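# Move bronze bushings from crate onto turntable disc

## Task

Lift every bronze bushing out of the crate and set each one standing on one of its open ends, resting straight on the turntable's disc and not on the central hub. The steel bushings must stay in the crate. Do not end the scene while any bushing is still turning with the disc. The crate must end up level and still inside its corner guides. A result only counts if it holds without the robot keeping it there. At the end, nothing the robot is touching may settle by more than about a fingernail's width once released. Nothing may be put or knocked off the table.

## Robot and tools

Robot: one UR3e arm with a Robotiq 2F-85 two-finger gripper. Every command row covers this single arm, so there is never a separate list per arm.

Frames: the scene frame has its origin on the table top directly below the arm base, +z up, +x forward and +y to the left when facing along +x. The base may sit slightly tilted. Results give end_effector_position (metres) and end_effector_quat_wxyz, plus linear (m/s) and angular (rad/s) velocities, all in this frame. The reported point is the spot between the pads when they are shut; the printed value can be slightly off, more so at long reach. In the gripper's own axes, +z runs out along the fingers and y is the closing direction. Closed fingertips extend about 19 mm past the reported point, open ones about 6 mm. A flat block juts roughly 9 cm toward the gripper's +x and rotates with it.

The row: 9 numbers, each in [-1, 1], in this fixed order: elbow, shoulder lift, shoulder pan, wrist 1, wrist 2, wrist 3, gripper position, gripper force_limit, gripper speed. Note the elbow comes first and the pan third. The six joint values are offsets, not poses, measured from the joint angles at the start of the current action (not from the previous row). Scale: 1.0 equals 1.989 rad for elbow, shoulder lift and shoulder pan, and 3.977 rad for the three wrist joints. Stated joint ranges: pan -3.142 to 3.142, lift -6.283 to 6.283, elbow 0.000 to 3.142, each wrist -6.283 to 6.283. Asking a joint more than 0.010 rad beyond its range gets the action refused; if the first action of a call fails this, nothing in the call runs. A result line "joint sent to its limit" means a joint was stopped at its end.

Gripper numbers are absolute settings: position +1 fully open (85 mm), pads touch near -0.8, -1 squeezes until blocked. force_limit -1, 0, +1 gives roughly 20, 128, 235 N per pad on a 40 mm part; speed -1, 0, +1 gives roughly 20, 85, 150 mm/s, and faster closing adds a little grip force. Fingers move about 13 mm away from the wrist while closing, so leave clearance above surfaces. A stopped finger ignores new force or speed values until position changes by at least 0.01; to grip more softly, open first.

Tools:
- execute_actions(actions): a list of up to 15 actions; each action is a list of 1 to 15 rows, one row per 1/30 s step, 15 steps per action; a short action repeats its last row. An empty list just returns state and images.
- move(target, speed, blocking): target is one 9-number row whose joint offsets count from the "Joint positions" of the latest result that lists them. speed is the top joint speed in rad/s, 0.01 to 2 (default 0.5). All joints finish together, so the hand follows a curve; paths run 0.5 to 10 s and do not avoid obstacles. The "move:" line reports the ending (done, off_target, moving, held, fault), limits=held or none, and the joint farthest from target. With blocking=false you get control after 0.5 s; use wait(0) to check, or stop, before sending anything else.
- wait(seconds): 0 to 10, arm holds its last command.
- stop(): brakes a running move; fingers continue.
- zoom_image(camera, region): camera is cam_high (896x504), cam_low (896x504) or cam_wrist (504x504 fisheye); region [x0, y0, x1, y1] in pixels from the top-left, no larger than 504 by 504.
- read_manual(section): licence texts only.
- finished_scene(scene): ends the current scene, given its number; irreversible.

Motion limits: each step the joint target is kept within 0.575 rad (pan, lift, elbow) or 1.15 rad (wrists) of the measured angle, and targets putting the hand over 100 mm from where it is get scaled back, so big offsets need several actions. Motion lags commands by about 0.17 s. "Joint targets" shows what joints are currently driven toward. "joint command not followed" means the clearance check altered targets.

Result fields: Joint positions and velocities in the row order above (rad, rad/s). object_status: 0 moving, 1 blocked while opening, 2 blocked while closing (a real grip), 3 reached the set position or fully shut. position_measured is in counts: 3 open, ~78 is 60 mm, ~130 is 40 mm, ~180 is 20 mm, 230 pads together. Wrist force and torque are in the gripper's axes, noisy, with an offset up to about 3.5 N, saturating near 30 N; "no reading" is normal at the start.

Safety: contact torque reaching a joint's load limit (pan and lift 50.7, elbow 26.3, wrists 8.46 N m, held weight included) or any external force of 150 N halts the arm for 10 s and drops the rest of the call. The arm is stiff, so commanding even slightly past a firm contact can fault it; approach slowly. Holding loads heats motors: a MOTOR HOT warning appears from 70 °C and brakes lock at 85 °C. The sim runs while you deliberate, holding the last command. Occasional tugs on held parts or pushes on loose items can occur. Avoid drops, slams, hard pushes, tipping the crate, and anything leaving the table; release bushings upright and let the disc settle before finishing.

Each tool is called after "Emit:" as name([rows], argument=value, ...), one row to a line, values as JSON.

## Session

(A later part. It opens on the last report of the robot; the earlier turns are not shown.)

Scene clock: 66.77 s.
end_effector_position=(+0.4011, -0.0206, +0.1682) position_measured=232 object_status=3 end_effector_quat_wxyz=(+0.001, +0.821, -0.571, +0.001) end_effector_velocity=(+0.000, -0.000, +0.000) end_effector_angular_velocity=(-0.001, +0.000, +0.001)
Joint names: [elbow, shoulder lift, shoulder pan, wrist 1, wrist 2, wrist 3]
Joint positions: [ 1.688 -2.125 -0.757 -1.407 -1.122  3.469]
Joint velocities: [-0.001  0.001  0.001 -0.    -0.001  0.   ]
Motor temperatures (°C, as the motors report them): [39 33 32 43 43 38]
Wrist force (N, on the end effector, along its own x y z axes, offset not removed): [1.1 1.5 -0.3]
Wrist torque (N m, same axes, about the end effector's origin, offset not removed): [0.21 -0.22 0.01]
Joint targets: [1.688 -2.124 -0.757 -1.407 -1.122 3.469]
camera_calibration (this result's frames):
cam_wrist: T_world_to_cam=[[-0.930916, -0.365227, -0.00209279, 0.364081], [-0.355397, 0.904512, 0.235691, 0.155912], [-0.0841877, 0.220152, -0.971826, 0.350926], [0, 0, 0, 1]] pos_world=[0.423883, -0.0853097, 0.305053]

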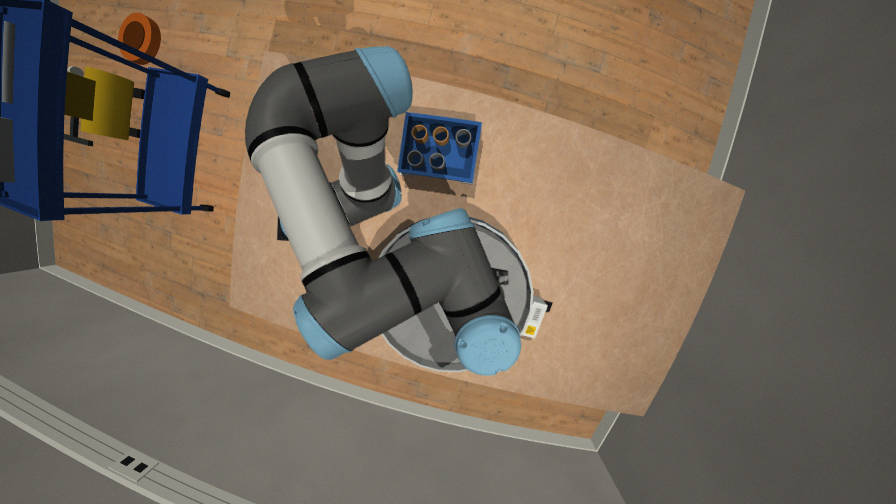

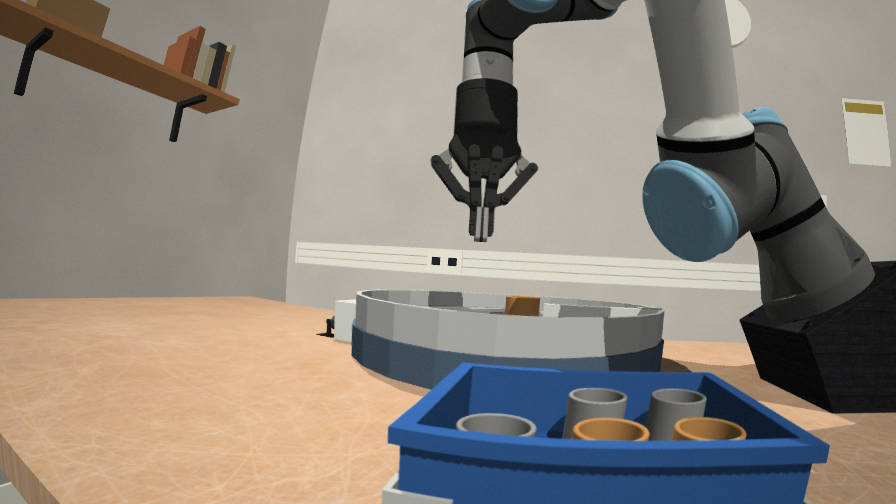

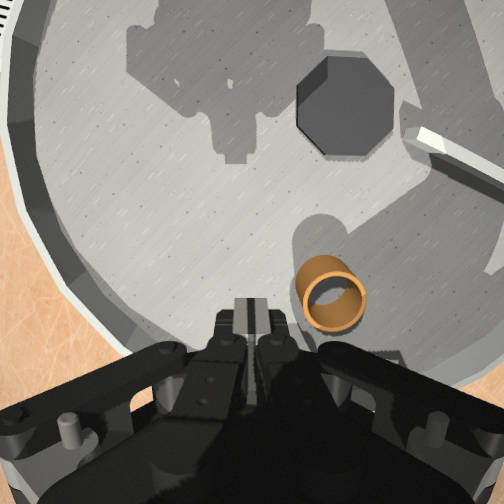

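Emit:
move(target=[0.0317,-0.0256,0.658,-0.0621,-0.143,0,-1,0,0], speed=1.0)

Emit:
move(target=[0.208,0.175,0.158,-0.1774,-0.0367,0.0714,-1,0,0], speed=0.8)

Scene clock: 80.37 s.
end_effector_position=(+0.3018, +0.1942, +0.2214) position_measured=232 object_status=3 end_effector_quat_wxyz=(+0.000, +1.000, -0.001, +0.001) end_effector_velocity=(-0.000, +0.000, +0.000) end_effector_angular_velocity=(-0.000, -0.000, +0.002)
Joint names: [elbow, shoulder lift, shoulder pan, wrist 1, wrist 2, wrist 3]
Joint positions: [ 1.751 -2.175  0.552 -1.654 -1.691  3.469]
Joint velocities: [ 0.001 -0.     0.002 -0.001 -0.001  0.   ]
Motor temperatures (°C, as the motors report them): [39 33 32 43 43 38]
Wrist force (N, on the end effector, along its own x y z axes, offset not removed): [0.6 1.7 -0.2]
Wrist torque (N m, same axes, about the end effector's origin, offset not removed): [0.24 -0.11 0.00]
Joint targets: [1.751 -2.175 0.552 -1.654 -1.691 3.469]
move: done; limits=none; farthest joint: the shoulder pan, 0.000 radians from its target (1.308 radians at the start)
camera_calibration (this result's frames):
cam_wrist: T_world_to_cam=[[0.0166737, -0.99986, -0.00156293, 0.18738], [-0.971248, -0.0165678, 0.237491, 0.278143], [-0.237484, -0.00244186, -0.971388, 0.436335], [0, 0, 0, 1]] pos_world=[0.370644, 0.193027, 0.358088]

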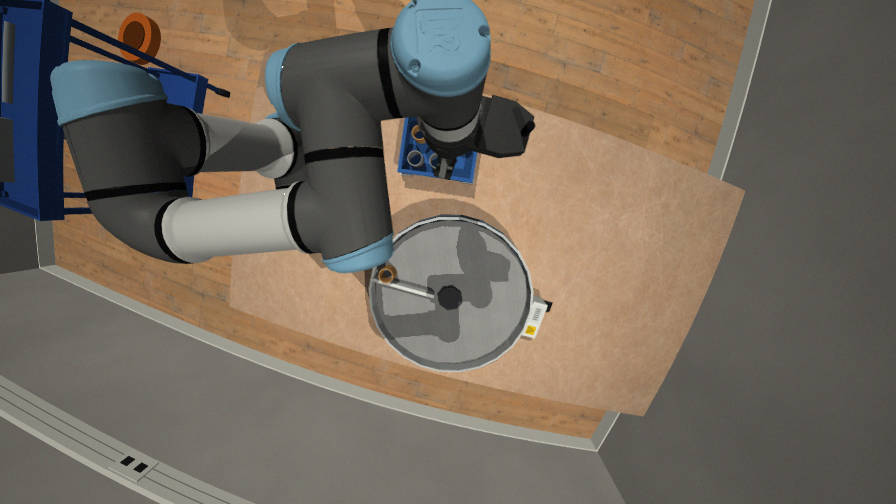

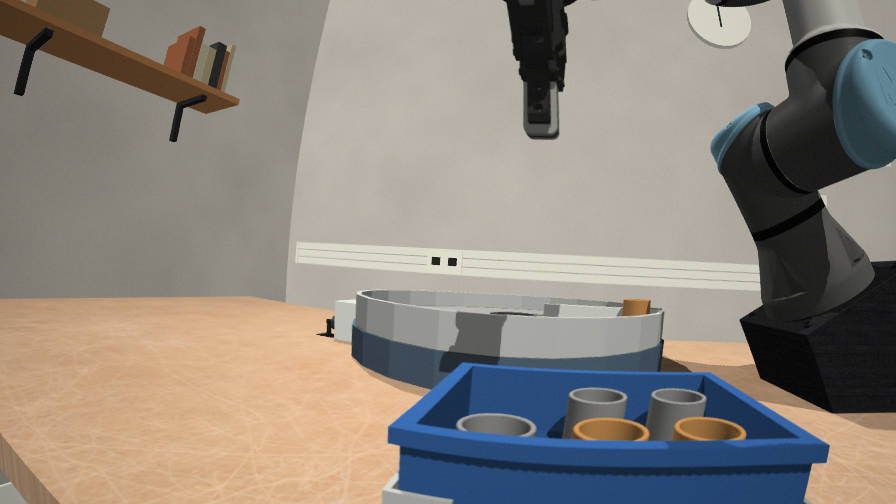

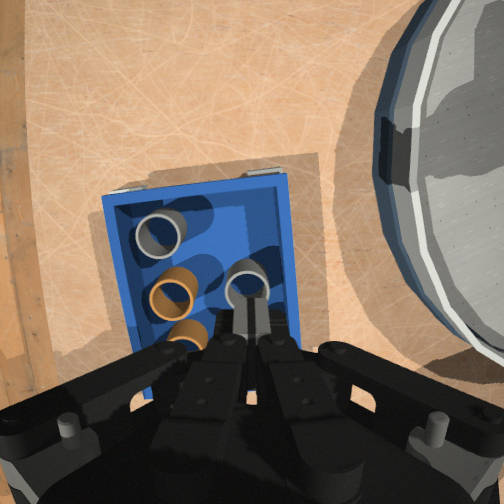

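Scene clock: 82.00 s.
end_effector_position=(+0.2477, +0.2553, +0.1013) position_measured=232 object_status=3 end_effector_quat_wxyz=(+0.000, +1.000, -0.001, +0.000) end_effector_velocity=(+0.001, +0.000, -0.000) end_effector_angular_velocity=(+0.000, -0.002, -0.001)
Joint names: [elbow, shoulder lift, shoulder pan, wrist 1, wrist 2, wrist 3]
Joint positions: [ 2.164 -1.828  0.866 -2.36  -1.837  3.753]
Joint velocities: [-0.001  0.001 -0.    -0.002 -0.001  0.001]
Motor temperatures (°C, as the motors report them): [39 33 32 43 43 38]
Wrist force (N, on the end effector, along its own x y z axes, offset not removed): [0.9 1.5 0.6]
Wrist torque (N m, same axes, about the end effector's origin, offset not removed): [0.23 -0.19 -0.01]
Joint targets: [2.164 -1.827 0.866 -2.360 -1.837 3.753]
move: done; limits=none; farthest joint: the shoulder pan, 0.001 radians from its target (0.315 radians at the start)
camera_calibration (this result's frames):
cam_wrist: T_world_to_cam=[[0.0166467, -0.999861, -0.00123237, 0.249141], [-0.971, -0.0164601, 0.238511, 0.254914], [-0.238498, -0.00277378, -0.971139, 0.307281], [0, 0, 0, 1]] pos_world=[0.31666, 0.254155, 0.237919]

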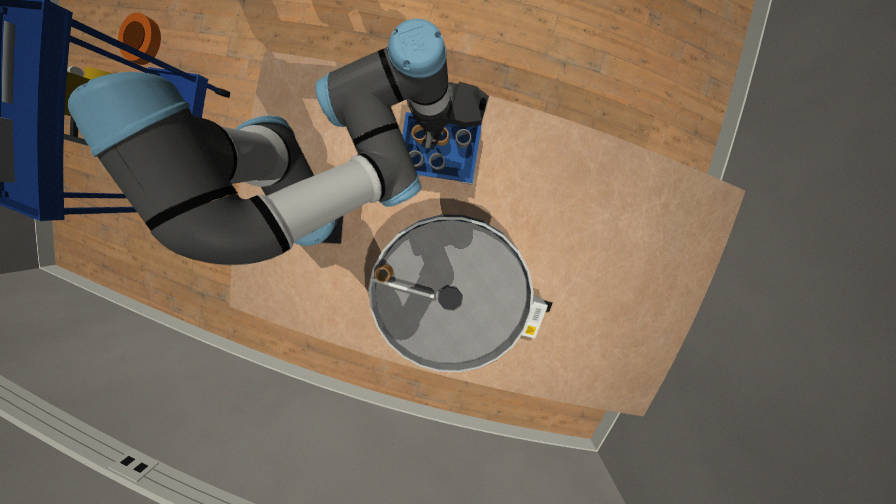

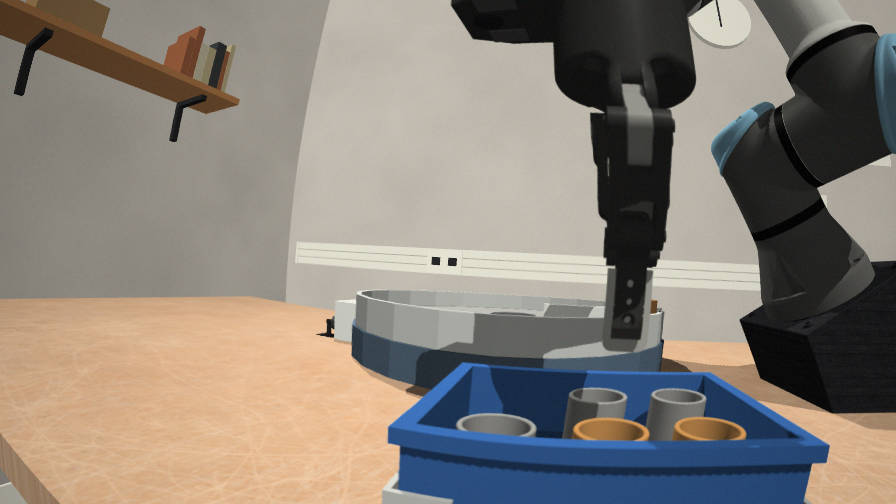

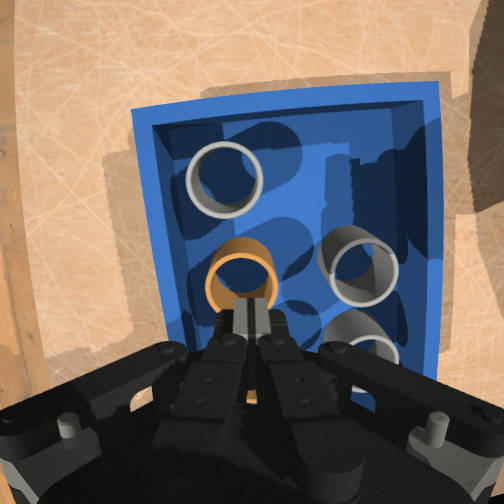

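Emit:
move(target=[0.024,0.066,-0.0115,-0.047,0.004,-0.0085,-1,0,0], speed=0.3)

Scene clock: 89.33 s.
end_effector_position=(+0.2487, +0.2622, +0.0679) position_measured=232 object_status=3 end_effector_quat_wxyz=(-0.003, +1.000, +0.005, -0.000) end_effector_velocity=(-0.000, -0.000, -0.001) end_effector_angular_velocity=(-0.001, +0.001, -0.000)
Joint names: [elbow, shoulder lift, shoulder pan, wrist 1, wrist 2, wrist 3]
Joint positions: [ 2.212 -1.696  0.843 -2.546 -1.821  3.719]
Joint velocities: [ 0.002  0.001 -0.001 -0.002  0.    -0.   ]
Motor temperatures (°C, as the motors report them): [39 33 32 43 43 38]
Wrist force (N, on the end effector, along its own x y z axes, offset not removed): [0.2 2.0 0.1]
Wrist torque (N m, same axes, about the end effector's origin, offset not removed): [0.29 -0.09 0.02]
Joint targets: [2.212 -1.696 0.843 -2.546 -1.821 3.719]
move: done; limits=none; farthest joint: the wrist 1, 0.001 radians from its target (0.187 radians at the start)
camera_calibration (this result's frames):
cam_wrist: T_world_to_cam=[[0.0285496, -0.999565, -0.00745731, 0.253377], [-0.970432, -0.0295048, 0.239563, 0.267225], [-0.239679, 0.000397386, -0.970852, 0.27459], [0, 0, 0, 1]] pos_world=[0.317904, 0.261042, 0.204458]

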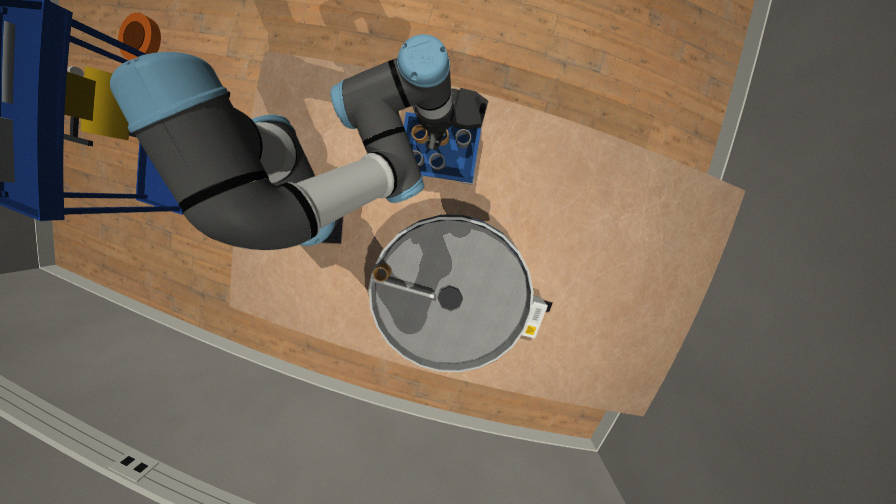

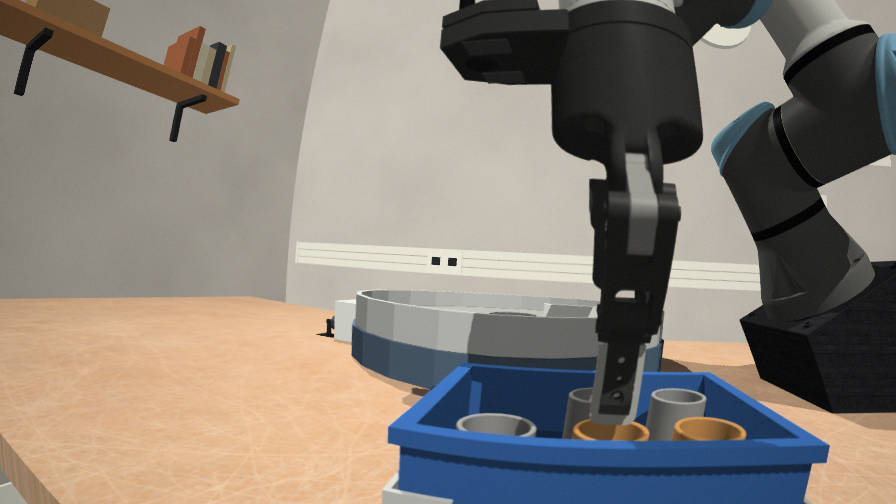

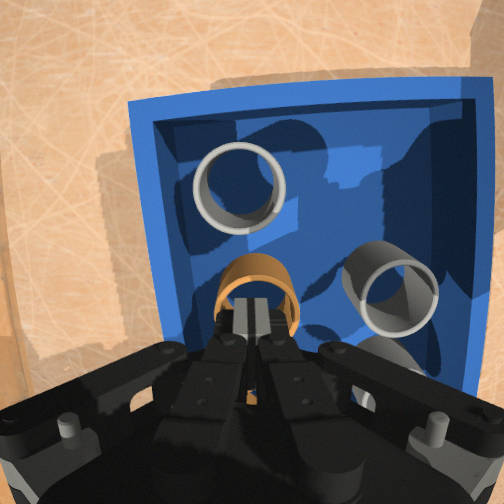

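Emit:
execute_actions([
  [[0.0025,-0.0025,-0.002,0,0,0,-1,0,0]],
  [[0.0055,0.0097,-0.003,-0.008,0.0007,-0.0015,-1,0,0]],
  [[0.0055,0.0097,-0.003,-0.008,0.0007,-0.0015,-1,0,0]],
])

Scene clock: 94.93 s.
end_effector_position=(+0.2483, +0.2603, +0.0571) position_measured=232 object_status=3 end_effector_quat_wxyz=(-0.002, +1.000, +0.004, -0.000) end_effector_velocity=(-0.001, +0.000, -0.001) end_effector_angular_velocity=(+0.000, +0.001, +0.001)
Joint names: [elbow, shoulder lift, shoulder pan, wrist 1, wrist 2, wrist 3]
Joint positions: [ 2.238 -1.663  0.827 -2.609 -1.815  3.707]
Joint velocities: [ 0.002  0.002  0.    -0.004  0.001 -0.001]
Motor temperatures (°C, as the motors report them): [39 33 32 43 43 38]
Wrist force (N, on the end effector, along its own x y z axes, offset not removed): [0.8 2.7 0.7]
Wrist torque (N m, same axes, about the end effector's origin, offset not removed): [0.38 -0.15 0.04]
Joint targets: [2.238 -1.663 0.827 -2.609 -1.815 3.707]
camera_calibration (this result's frames):
cam_wrist: T_world_to_cam=[[0.0259609, -0.999645, -0.00601993, 0.251984], [-0.970625, -0.0266472, 0.239116, 0.268688], [-0.239191, -0.000364558, -0.970972, 0.264065], [0, 0, 0, 1]] pos_world=[0.317416, 0.259151, 0.19367]

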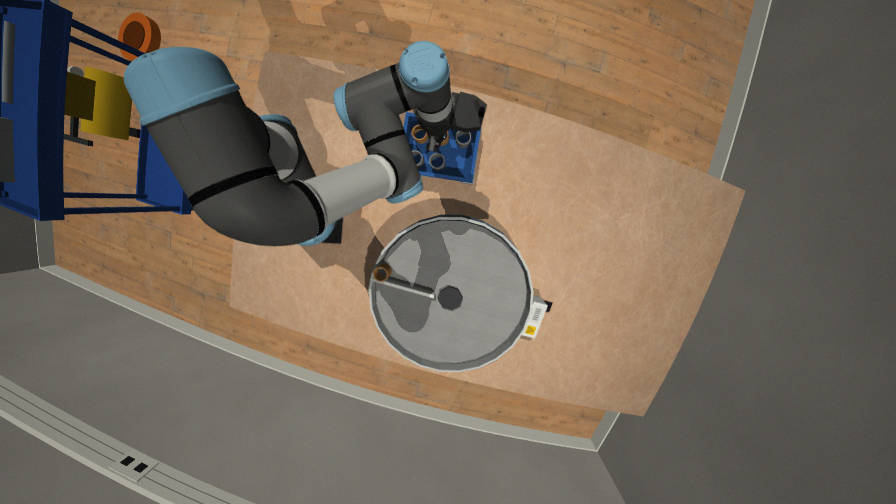

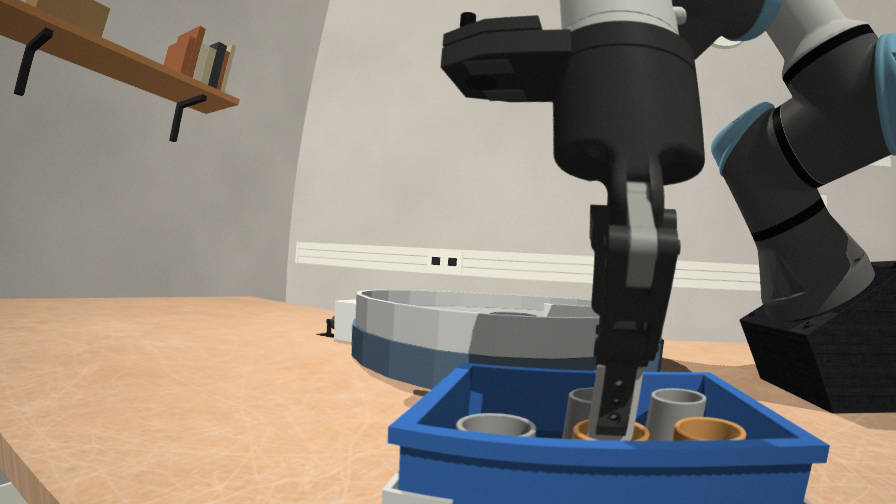

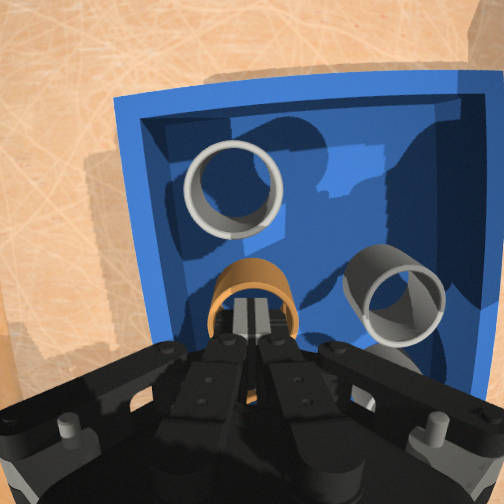

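Matches ring 1's view. Down, grip, lift.

Emit:
execute_actions([
  [[0.0055,0.0097,-0.003,-0.008,0.0007,-0.0015,-1,0,0]],
  [[0.0055,0.0097,-0.003,-0.008,0.0007,-0.0015,-1,0,0]],
  [[0,0,0,0,0,0,0.1,-0.3,-0.5]],
  [[0,0,0,0,0,0,0.1,-0.3,-0.5]],
])

Scene clock: 99.00 s.
end_effector_position=(+0.2475, +0.2596, +0.0466) position_measured=222 object_status=1 end_effector_quat_wxyz=(-0.002, +1.000, +0.004, +0.000) end_effector_velocity=(+0.001, -0.001, -0.000) end_effector_angular_velocity=(-0.001, -0.000, -0.002)
Joint names: [elbow, shoulder lift, shoulder pan, wrist 1, wrist 2, wrist 3]
Joint positions: [ 2.26  -1.625  0.815 -2.672 -1.81   3.695]
Joint velocities: [-0.    -0.    -0.002  0.    -0.     0.   ]
Motor temperatures (°C, as the motors report them): [39 33 32 43 43 38]
Wrist force (N, on the end effector, along its own x y z axes, offset not removed): [0.2 1.4 -1.4]
Wrist torque (N m, same axes, about the end effector's origin, offset not removed): [0.14 -0.09 0.03]
Joint targets: [2.260 -1.625 0.815 -2.672 -1.810 3.695]
camera_calibration (this result's frames):
cam_wrist: T_world_to_cam=[[0.0267683, -0.999621, -0.00648828, 0.251057], [-0.970682, -0.0275432, 0.238785, 0.270663], [-0.238873, -0.0000938085, -0.971051, 0.253568], [0, 0, 0, 1]] pos_world=[0.316578, 0.25844, 0.183226]

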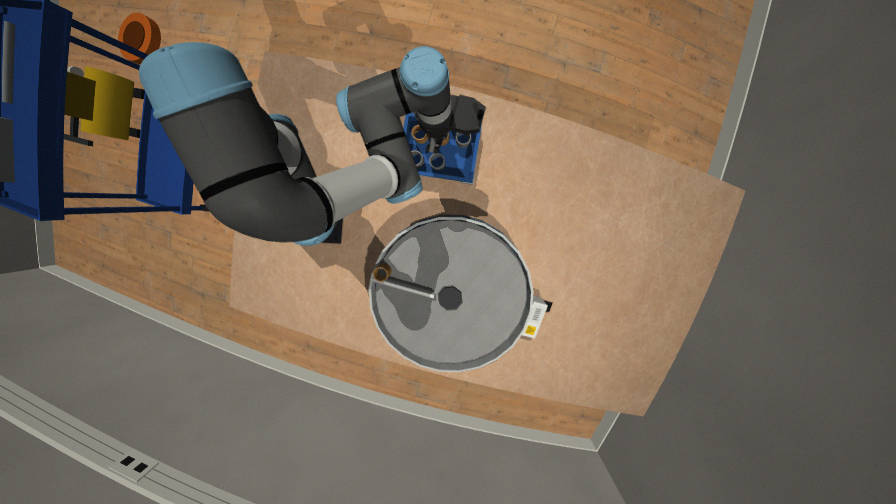

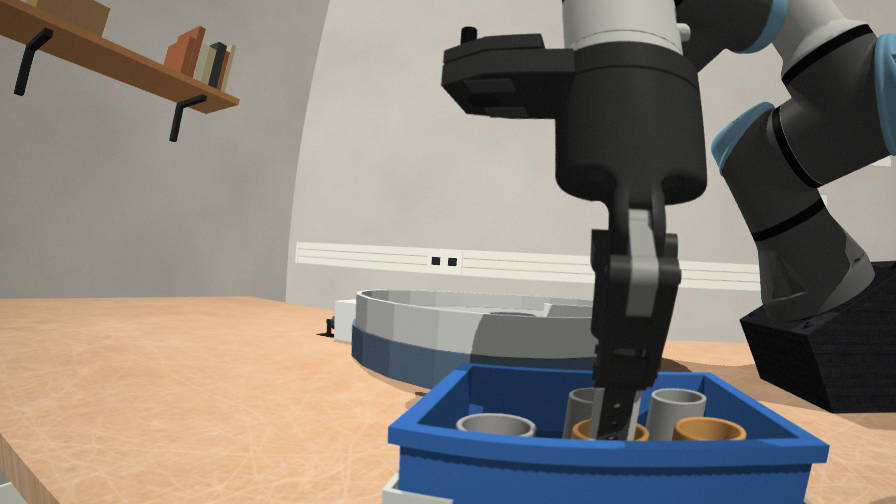

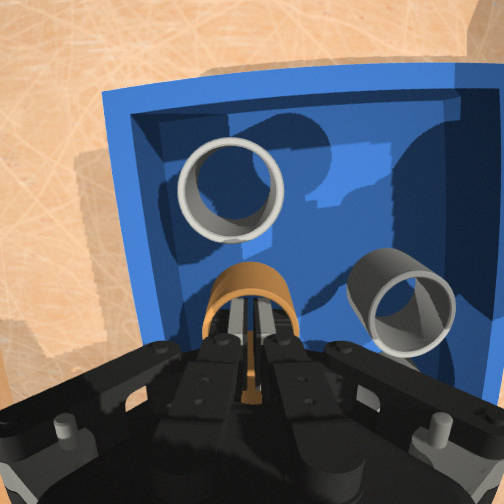

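Emit:
move(target=[-0.0528,-0.0955,0.0307,0.0785,-0.0068,0.0146,0.1,-0.3,-0.5], speed=0.35)

Emit:
move(target=[-0.203,-0.1815,-0.163,0.1775,0.0367,-0.0714,0.1,-0.3,-0.5], speed=0.9)

Emit:
move(target=[-0.04,0.024,-0.664,0.0694,0.144,0,0.1,-0.3,-0.5], speed=1.0)

Emit:
move(target=[0.147,0.0616,0.0912,-0.1238,-0.014,0,0.1,-0.3,-0.5], speed=0.4)

Scene clock: 108.80 s.
end_effector_position=(+0.2465, +0.2589, +0.1011) position_measured=222 object_status=1 end_effector_quat_wxyz=(-0.001, +1.000, +0.004, -0.001) end_effector_velocity=(+0.000, -0.001, +0.000) end_effector_angular_velocity=(-0.001, -0.000, -0.002)
Joint names: [elbow, shoulder lift, shoulder pan, wrist 1, wrist 2, wrist 3]
Joint positions: [ 2.155 -1.815  0.876 -2.36  -1.837  3.753]
Joint velocities: [-0.001 -0.002 -0.002  0.003 -0.001  0.   ]
Motor temperatures (°C, as the motors report them): [39 33 32 43 43 38]
Wrist force (N, on the end effector, along its own x y z axes, offset not removed): [0.5 1.3 1.3]
Wrist torque (N m, same axes, about the end effector's origin, offset not removed): [0.21 -0.11 0.03]
Joint targets: [2.155 -1.815 0.876 -2.360 -1.837 3.753]
move: done; limits=none; farthest joint: the shoulder pan, 0.000 radians from its target (0.061 radians at the start)
camera_calibration (this result's frames):
cam_wrist: T_world_to_cam=[[0.0260483, -0.999649, -0.00479907, 0.250765], [-0.970098, -0.0264365, 0.241271, 0.255956], [-0.241314, -0.00162914, -0.970446, 0.307184], [0, 0, 0, 1]] pos_world=[0.315898, 0.257944, 0.237553]

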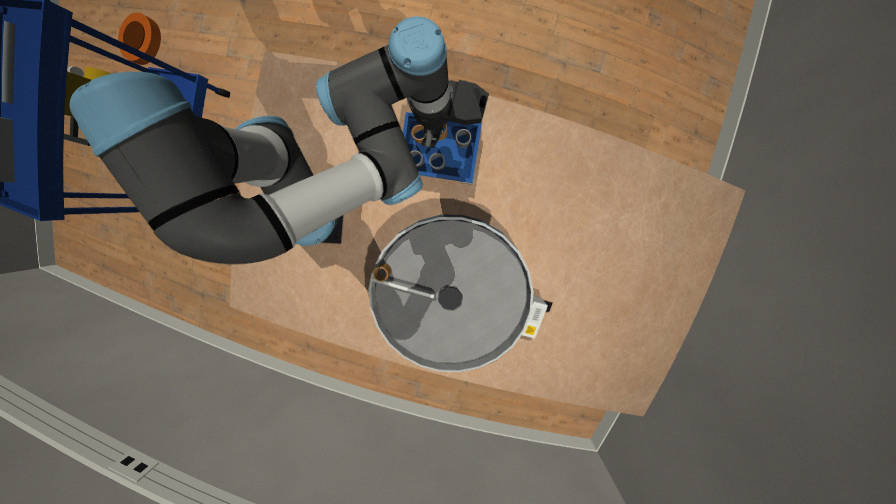

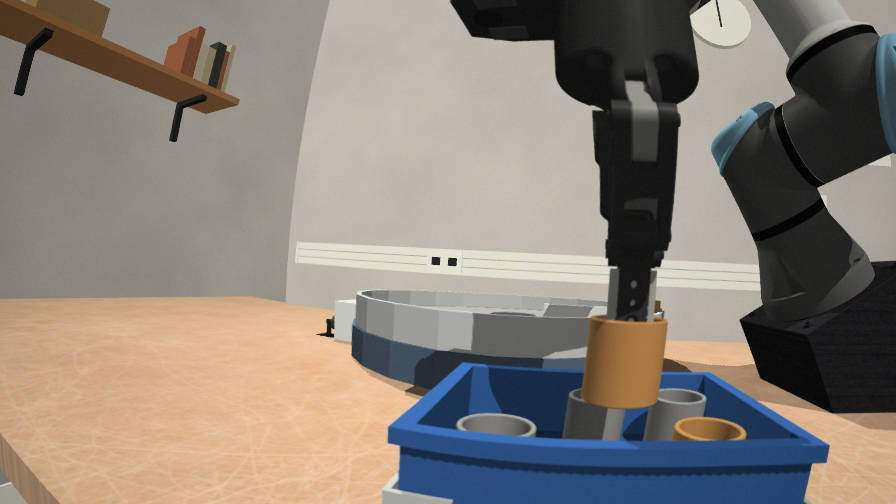

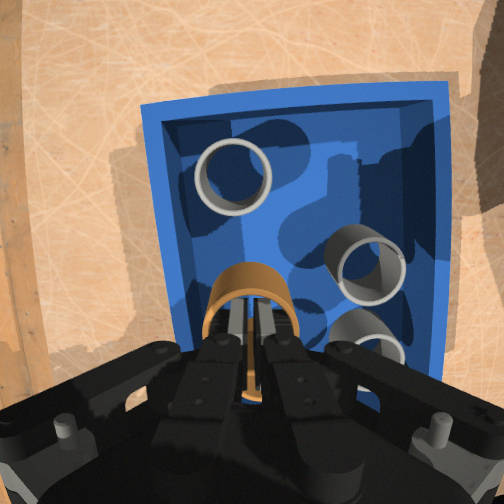

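Scene clock: 110.33 s.
end_effector_position=(+0.3015, +0.1943, +0.2213) position_measured=222 object_status=1 end_effector_quat_wxyz=(+0.000, +1.000, -0.001, +0.001) end_effector_velocity=(+0.000, -0.000, +0.001) end_effector_angular_velocity=(-0.000, -0.001, -0.001)
Joint names: [elbow, shoulder lift, shoulder pan, wrist 1, wrist 2, wrist 3]
Joint positions: [ 1.751 -2.176  0.552 -1.654 -1.691  3.469]
Joint velocities: [-0.002 -0.001 -0.002  0.002  0.    -0.001]
Motor temperatures (°C, as the motors report them): [39 33 32 43 43 38]
Wrist force (N, on the end effector, along its own x y z axes, offset not removed): [1.2 1.7 0.3]
Wrist torque (N m, same axes, about the end effector's origin, offset not removed): [0.25 -0.18 0.01]
Joint targets: [1.751 -2.176 0.552 -1.654 -1.691 3.469]
move: done; limits=none; farthest joint: the shoulder pan, 0.000 radians from its target (0.324 radians at the start)
camera_calibration (this result's frames):
cam_wrist: T_world_to_cam=[[0.0167127, -0.999859, -0.00169965, 0.187492], [-0.971151, -0.0166372, 0.237886, 0.277796], [-0.237881, -0.0023251, -0.971292, 0.436229], [0, 0, 0, 1]] pos_world=[0.370419, 0.193101, 0.357941]

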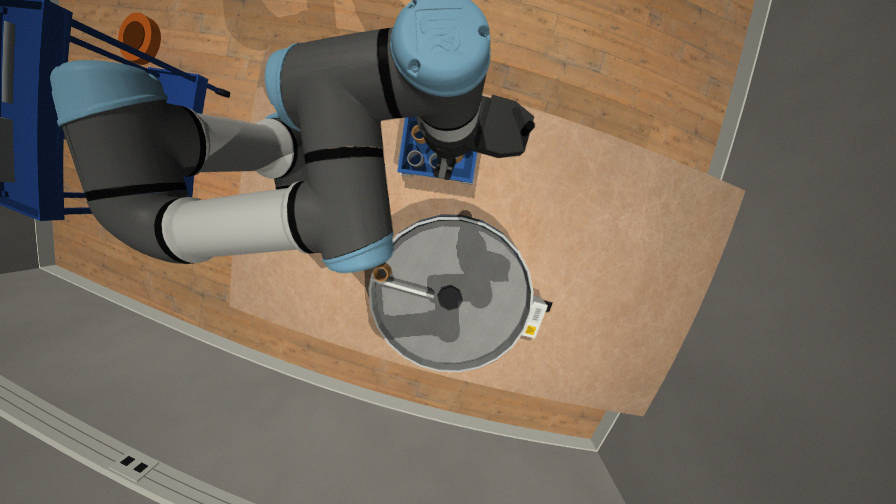

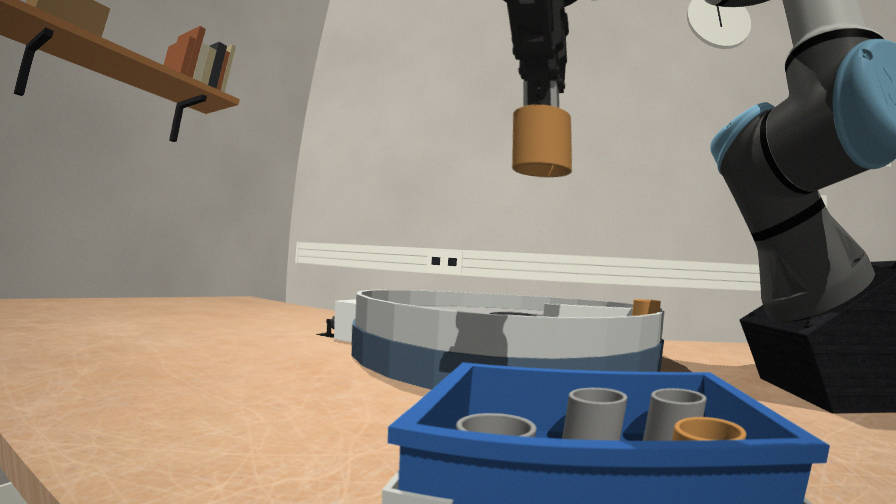

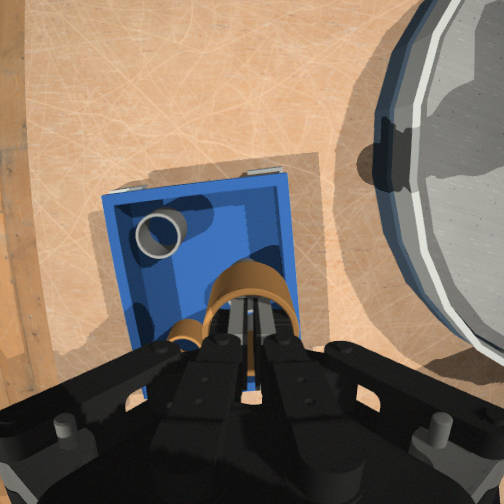

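Scene clock: 112.43 s.
end_effector_position=(+0.4002, -0.0198, +0.1712) position_measured=222 object_status=1 end_effector_quat_wxyz=(-0.000, +0.817, -0.577, -0.000) end_effector_velocity=(+0.000, -0.000, +0.000) end_effector_angular_velocity=(+0.000, -0.000, -0.002)
Joint names: [elbow, shoulder lift, shoulder pan, wrist 1, wrist 2, wrist 3]
Joint positions: [ 1.672 -2.128 -0.768 -1.378 -1.118  3.469]
Joint velocities: [-0.     0.    -0.002  0.001  0.001  0.   ]
Motor temperatures (°C, as the motors report them): [39 33 32 43 43 38]
Wrist force (N, on the end effector, along its own x y z axes, offset not removed): [0.9 1.7 0.3]
Wrist torque (N m, same axes, about the end effector's origin, offset not removed): [0.20 -0.14 0.02]
Joint targets: [1.672 -2.128 -0.768 -1.378 -1.118 3.469]
move: done; limits=none; farthest joint: the shoulder pan, 0.001 radians from its target (1.321 radians at the start)
camera_calibration (this result's frames):
cam_wrist: T_world_to_cam=[[-0.936148, -0.351603, -0.00173343, 0.365916], [-0.341739, 0.908702, 0.239741, 0.148084], [-0.0827184, 0.225025, -0.970835, 0.352926], [0, 0, 0, 1]] pos_world=[0.422351, -0.0853245, 0.307765]

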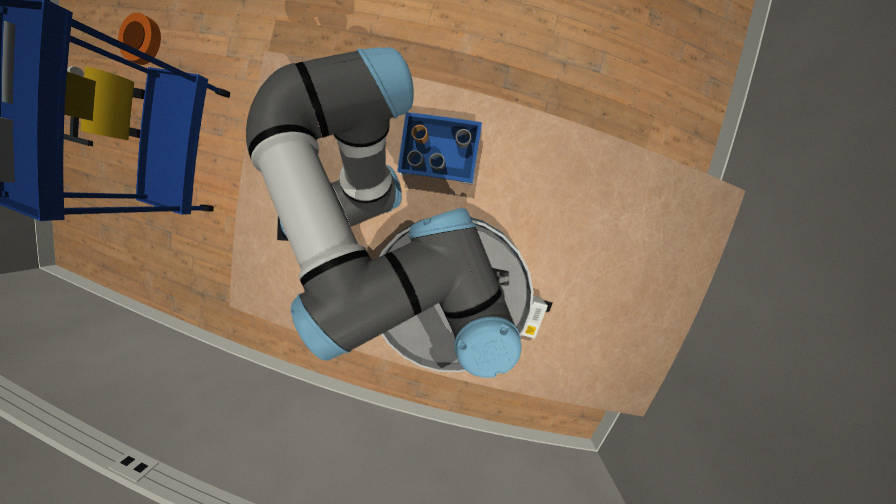

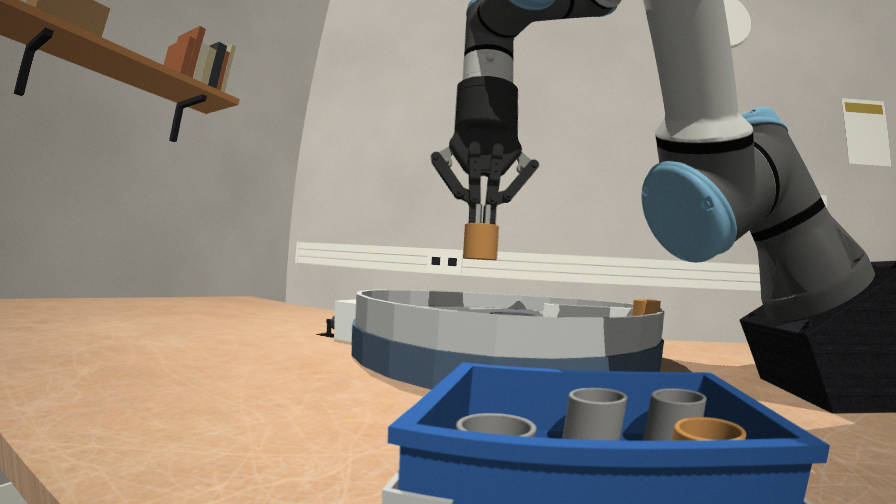

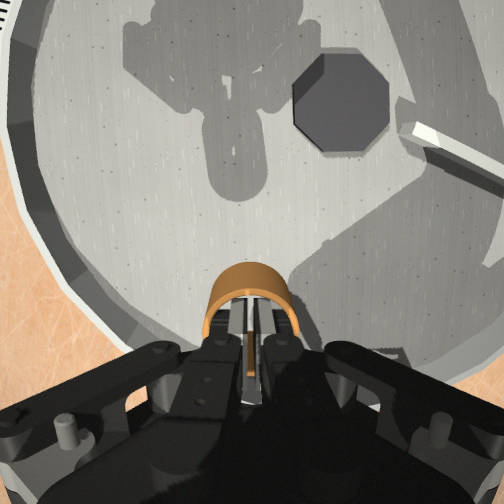

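Scene clock: 114.30 s.
end_effector_position=(+0.4004, -0.0214, +0.0966) position_measured=222 object_status=1 end_effector_quat_wxyz=(+0.000, +0.868, -0.497, -0.001) end_effector_velocity=(-0.001, +0.000, -0.001) end_effector_angular_velocity=(+0.001, +0.001, +0.000)
Joint names: [elbow, shoulder lift, shoulder pan, wrist 1, wrist 2, wrist 3]
Joint positions: [ 1.964 -2.005 -0.587 -1.871 -1.174  3.469]
Joint velocities: [ 0.003  0.001  0.001 -0.002 -0.001 -0.   ]
Motor temperatures (°C, as the motors report them): [39 33 32 43 43 38]
Wrist force (N, on the end effector, along its own x y z axes, offset not removed): [0.9 1.2 1.1]
Wrist torque (N m, same axes, about the end effector's origin, offset not removed): [0.16 -0.17 -0.01]
Joint targets: [1.964 -2.005 -0.587 -1.871 -1.174 3.469]
move: done; limits=none; farthest joint: the shoulder pan, 0.000 radians from its target (0.181 radians at the start)
camera_calibration (this result's frames):
cam_wrist: T_world_to_cam=[[-0.853128, -0.521701, -0.000223874, 0.3284], [-0.506463, 0.828107, 0.240278, 0.231672], [-0.125168, 0.205102, -0.970704, 0.297382], [0, 0, 0, 1]] pos_world=[0.434723, -0.0815165, 0.233078]

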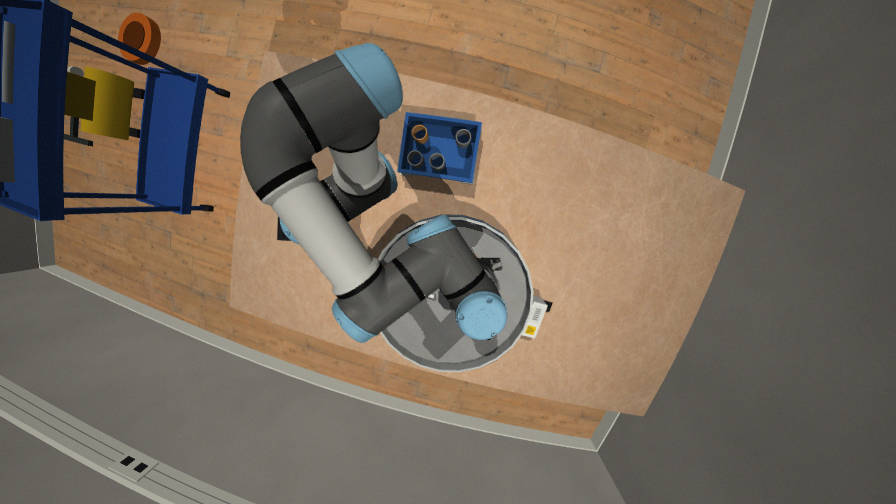

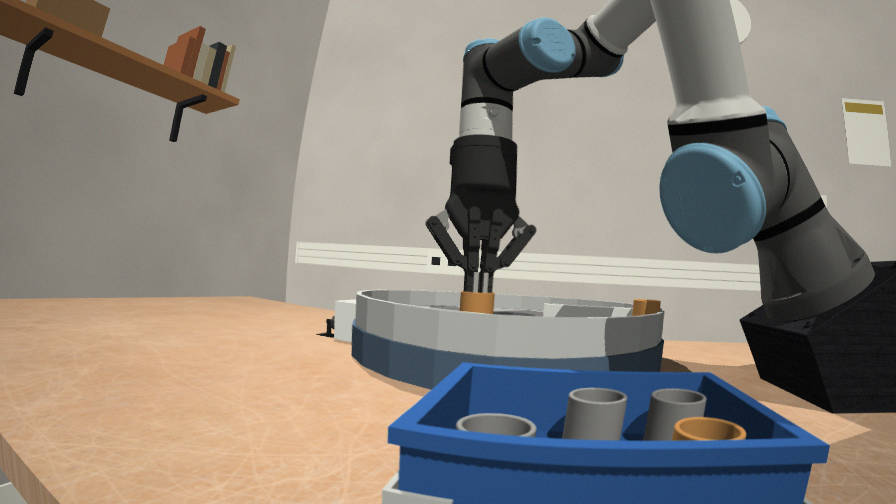

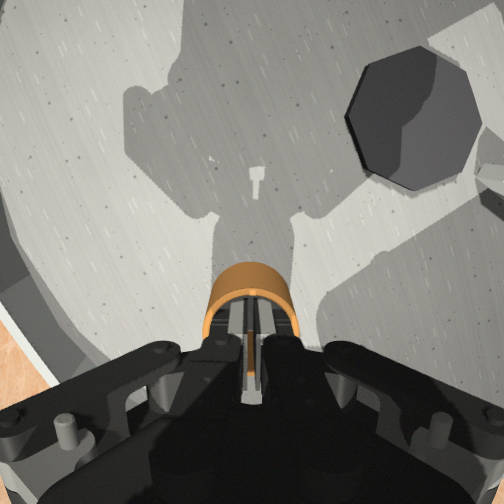

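Within ~1–2 mm; release.

Emit:
execute_actions([
  [[0.002,0.001,0.0012,-0.0017,0,0,0.1,-0.3,-0.5],[0.002,0.001,0.0012,-0.0017,0,0,0.1,-0.3,-0.5],[0.002,0.001,0.0012,-0.0017,0,0,0.1,-0.3,-0.5],[0.002,0.001,0.0012,-0.0017,0,0,0.1,-0.3,-0.5],[0.002,0.001,0.0012,-0.0017,0,0,0.1,-0.3,-0.5],[0.002,0.001,0.0012,-0.0017,0,0,-1,0,1],[0.002,0.001,0.0012,-0.0017,0,0,-1,0,1],[0.002,0.001,0.0012,-0.0017,0,0,-1,0,1],[0.002,0.001,0.0012,-0.0017,0,0,-1,0,1],[0.002,0.001,0.0012,-0.0017,0,0,-1,0,1],[-0.008,-0.003,-0.005,0.007,0.001,0,-1,0,1],[-0.018,-0.007,-0.011,0.015,0.002,0,-1,0,1],[-0.028,-0.011,-0.017,0.024,0.003,0,-1,0,1],[-0.038,-0.016,-0.024,0.033,0.004,0,-1,0,1]],
  [[-0.055,-0.023,-0.035,0.047,0.005,0,-1,0,1]],
  [[-0.055,-0.023,-0.033,0.045,0.005,0,-1,0,1]],
  [[0,0,0,0,0,0,-1,0,1]],
])

Scene clock: 121.97 s.
end_effector_position=(+0.4013, -0.0230, +0.1592) position_measured=232 object_status=3 end_effector_quat_wxyz=(+0.001, +0.826, -0.564, -0.001) end_effector_velocity=(-0.000, -0.000, -0.000) end_effector_angular_velocity=(-0.000, +0.001, +0.000)
Joint names: [elbow, shoulder lift, shoulder pan, wrist 1, wrist 2, wrist 3]
Joint positions: [ 1.721 -2.107 -0.738 -1.462 -1.128  3.469]
Joint velocities: [-0.     0.001  0.    -0.    -0.001  0.   ]
Motor temperatures (°C, as the motors report them): [39 33 32 43 43 38]
Wrist force (N, on the end effector, along its own x y z axes, offset not removed): [0.6 2.1 -0.2]
Wrist torque (N m, same axes, about the end effector's origin, offset not removed): [0.26 -0.12 0.02]
Joint targets: [1.721 -2.107 -0.738 -1.462 -1.128 3.469]
camera_calibration (this result's frames):
cam_wrist: T_world_to_cam=[[-0.92435, -0.381546, -0.0000584503, 0.360116], [-0.370433, 0.897389, 0.239736, 0.165505], [-0.0914179, 0.221621, -0.970838, 0.345456], [0, 0, 0, 1]] pos_world=[0.425762, -0.0876823, 0.295726]

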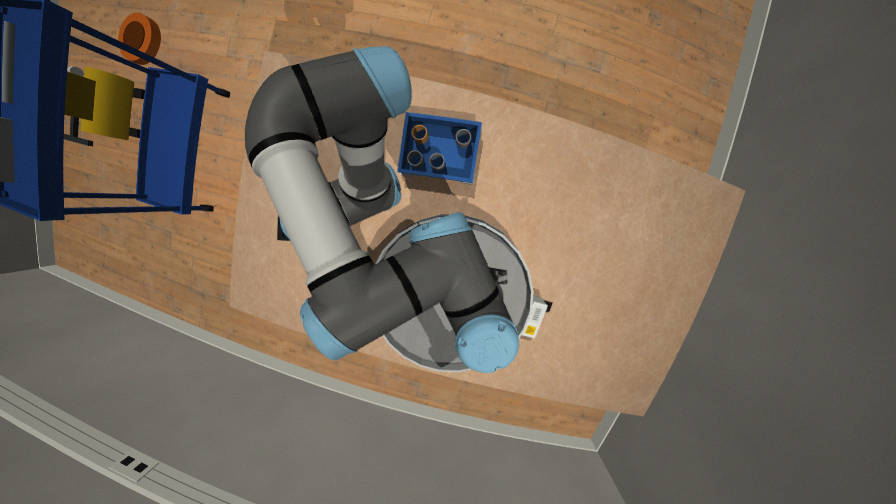

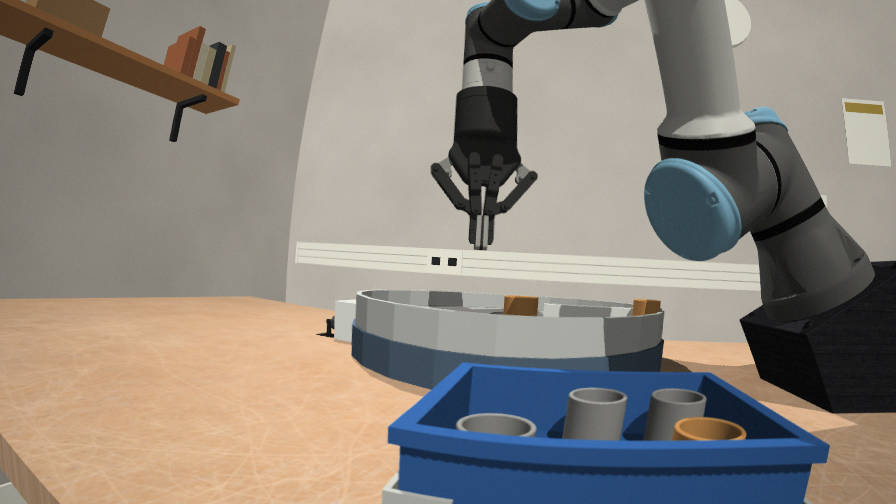

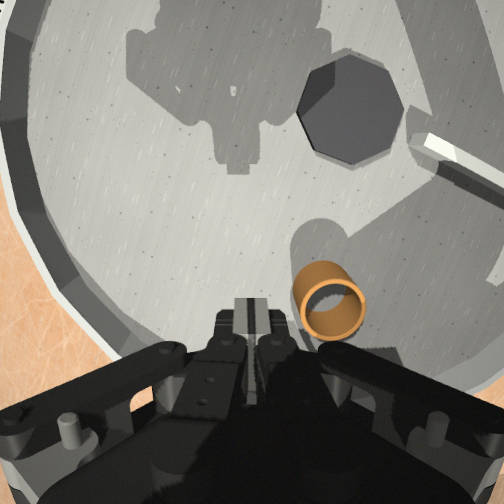

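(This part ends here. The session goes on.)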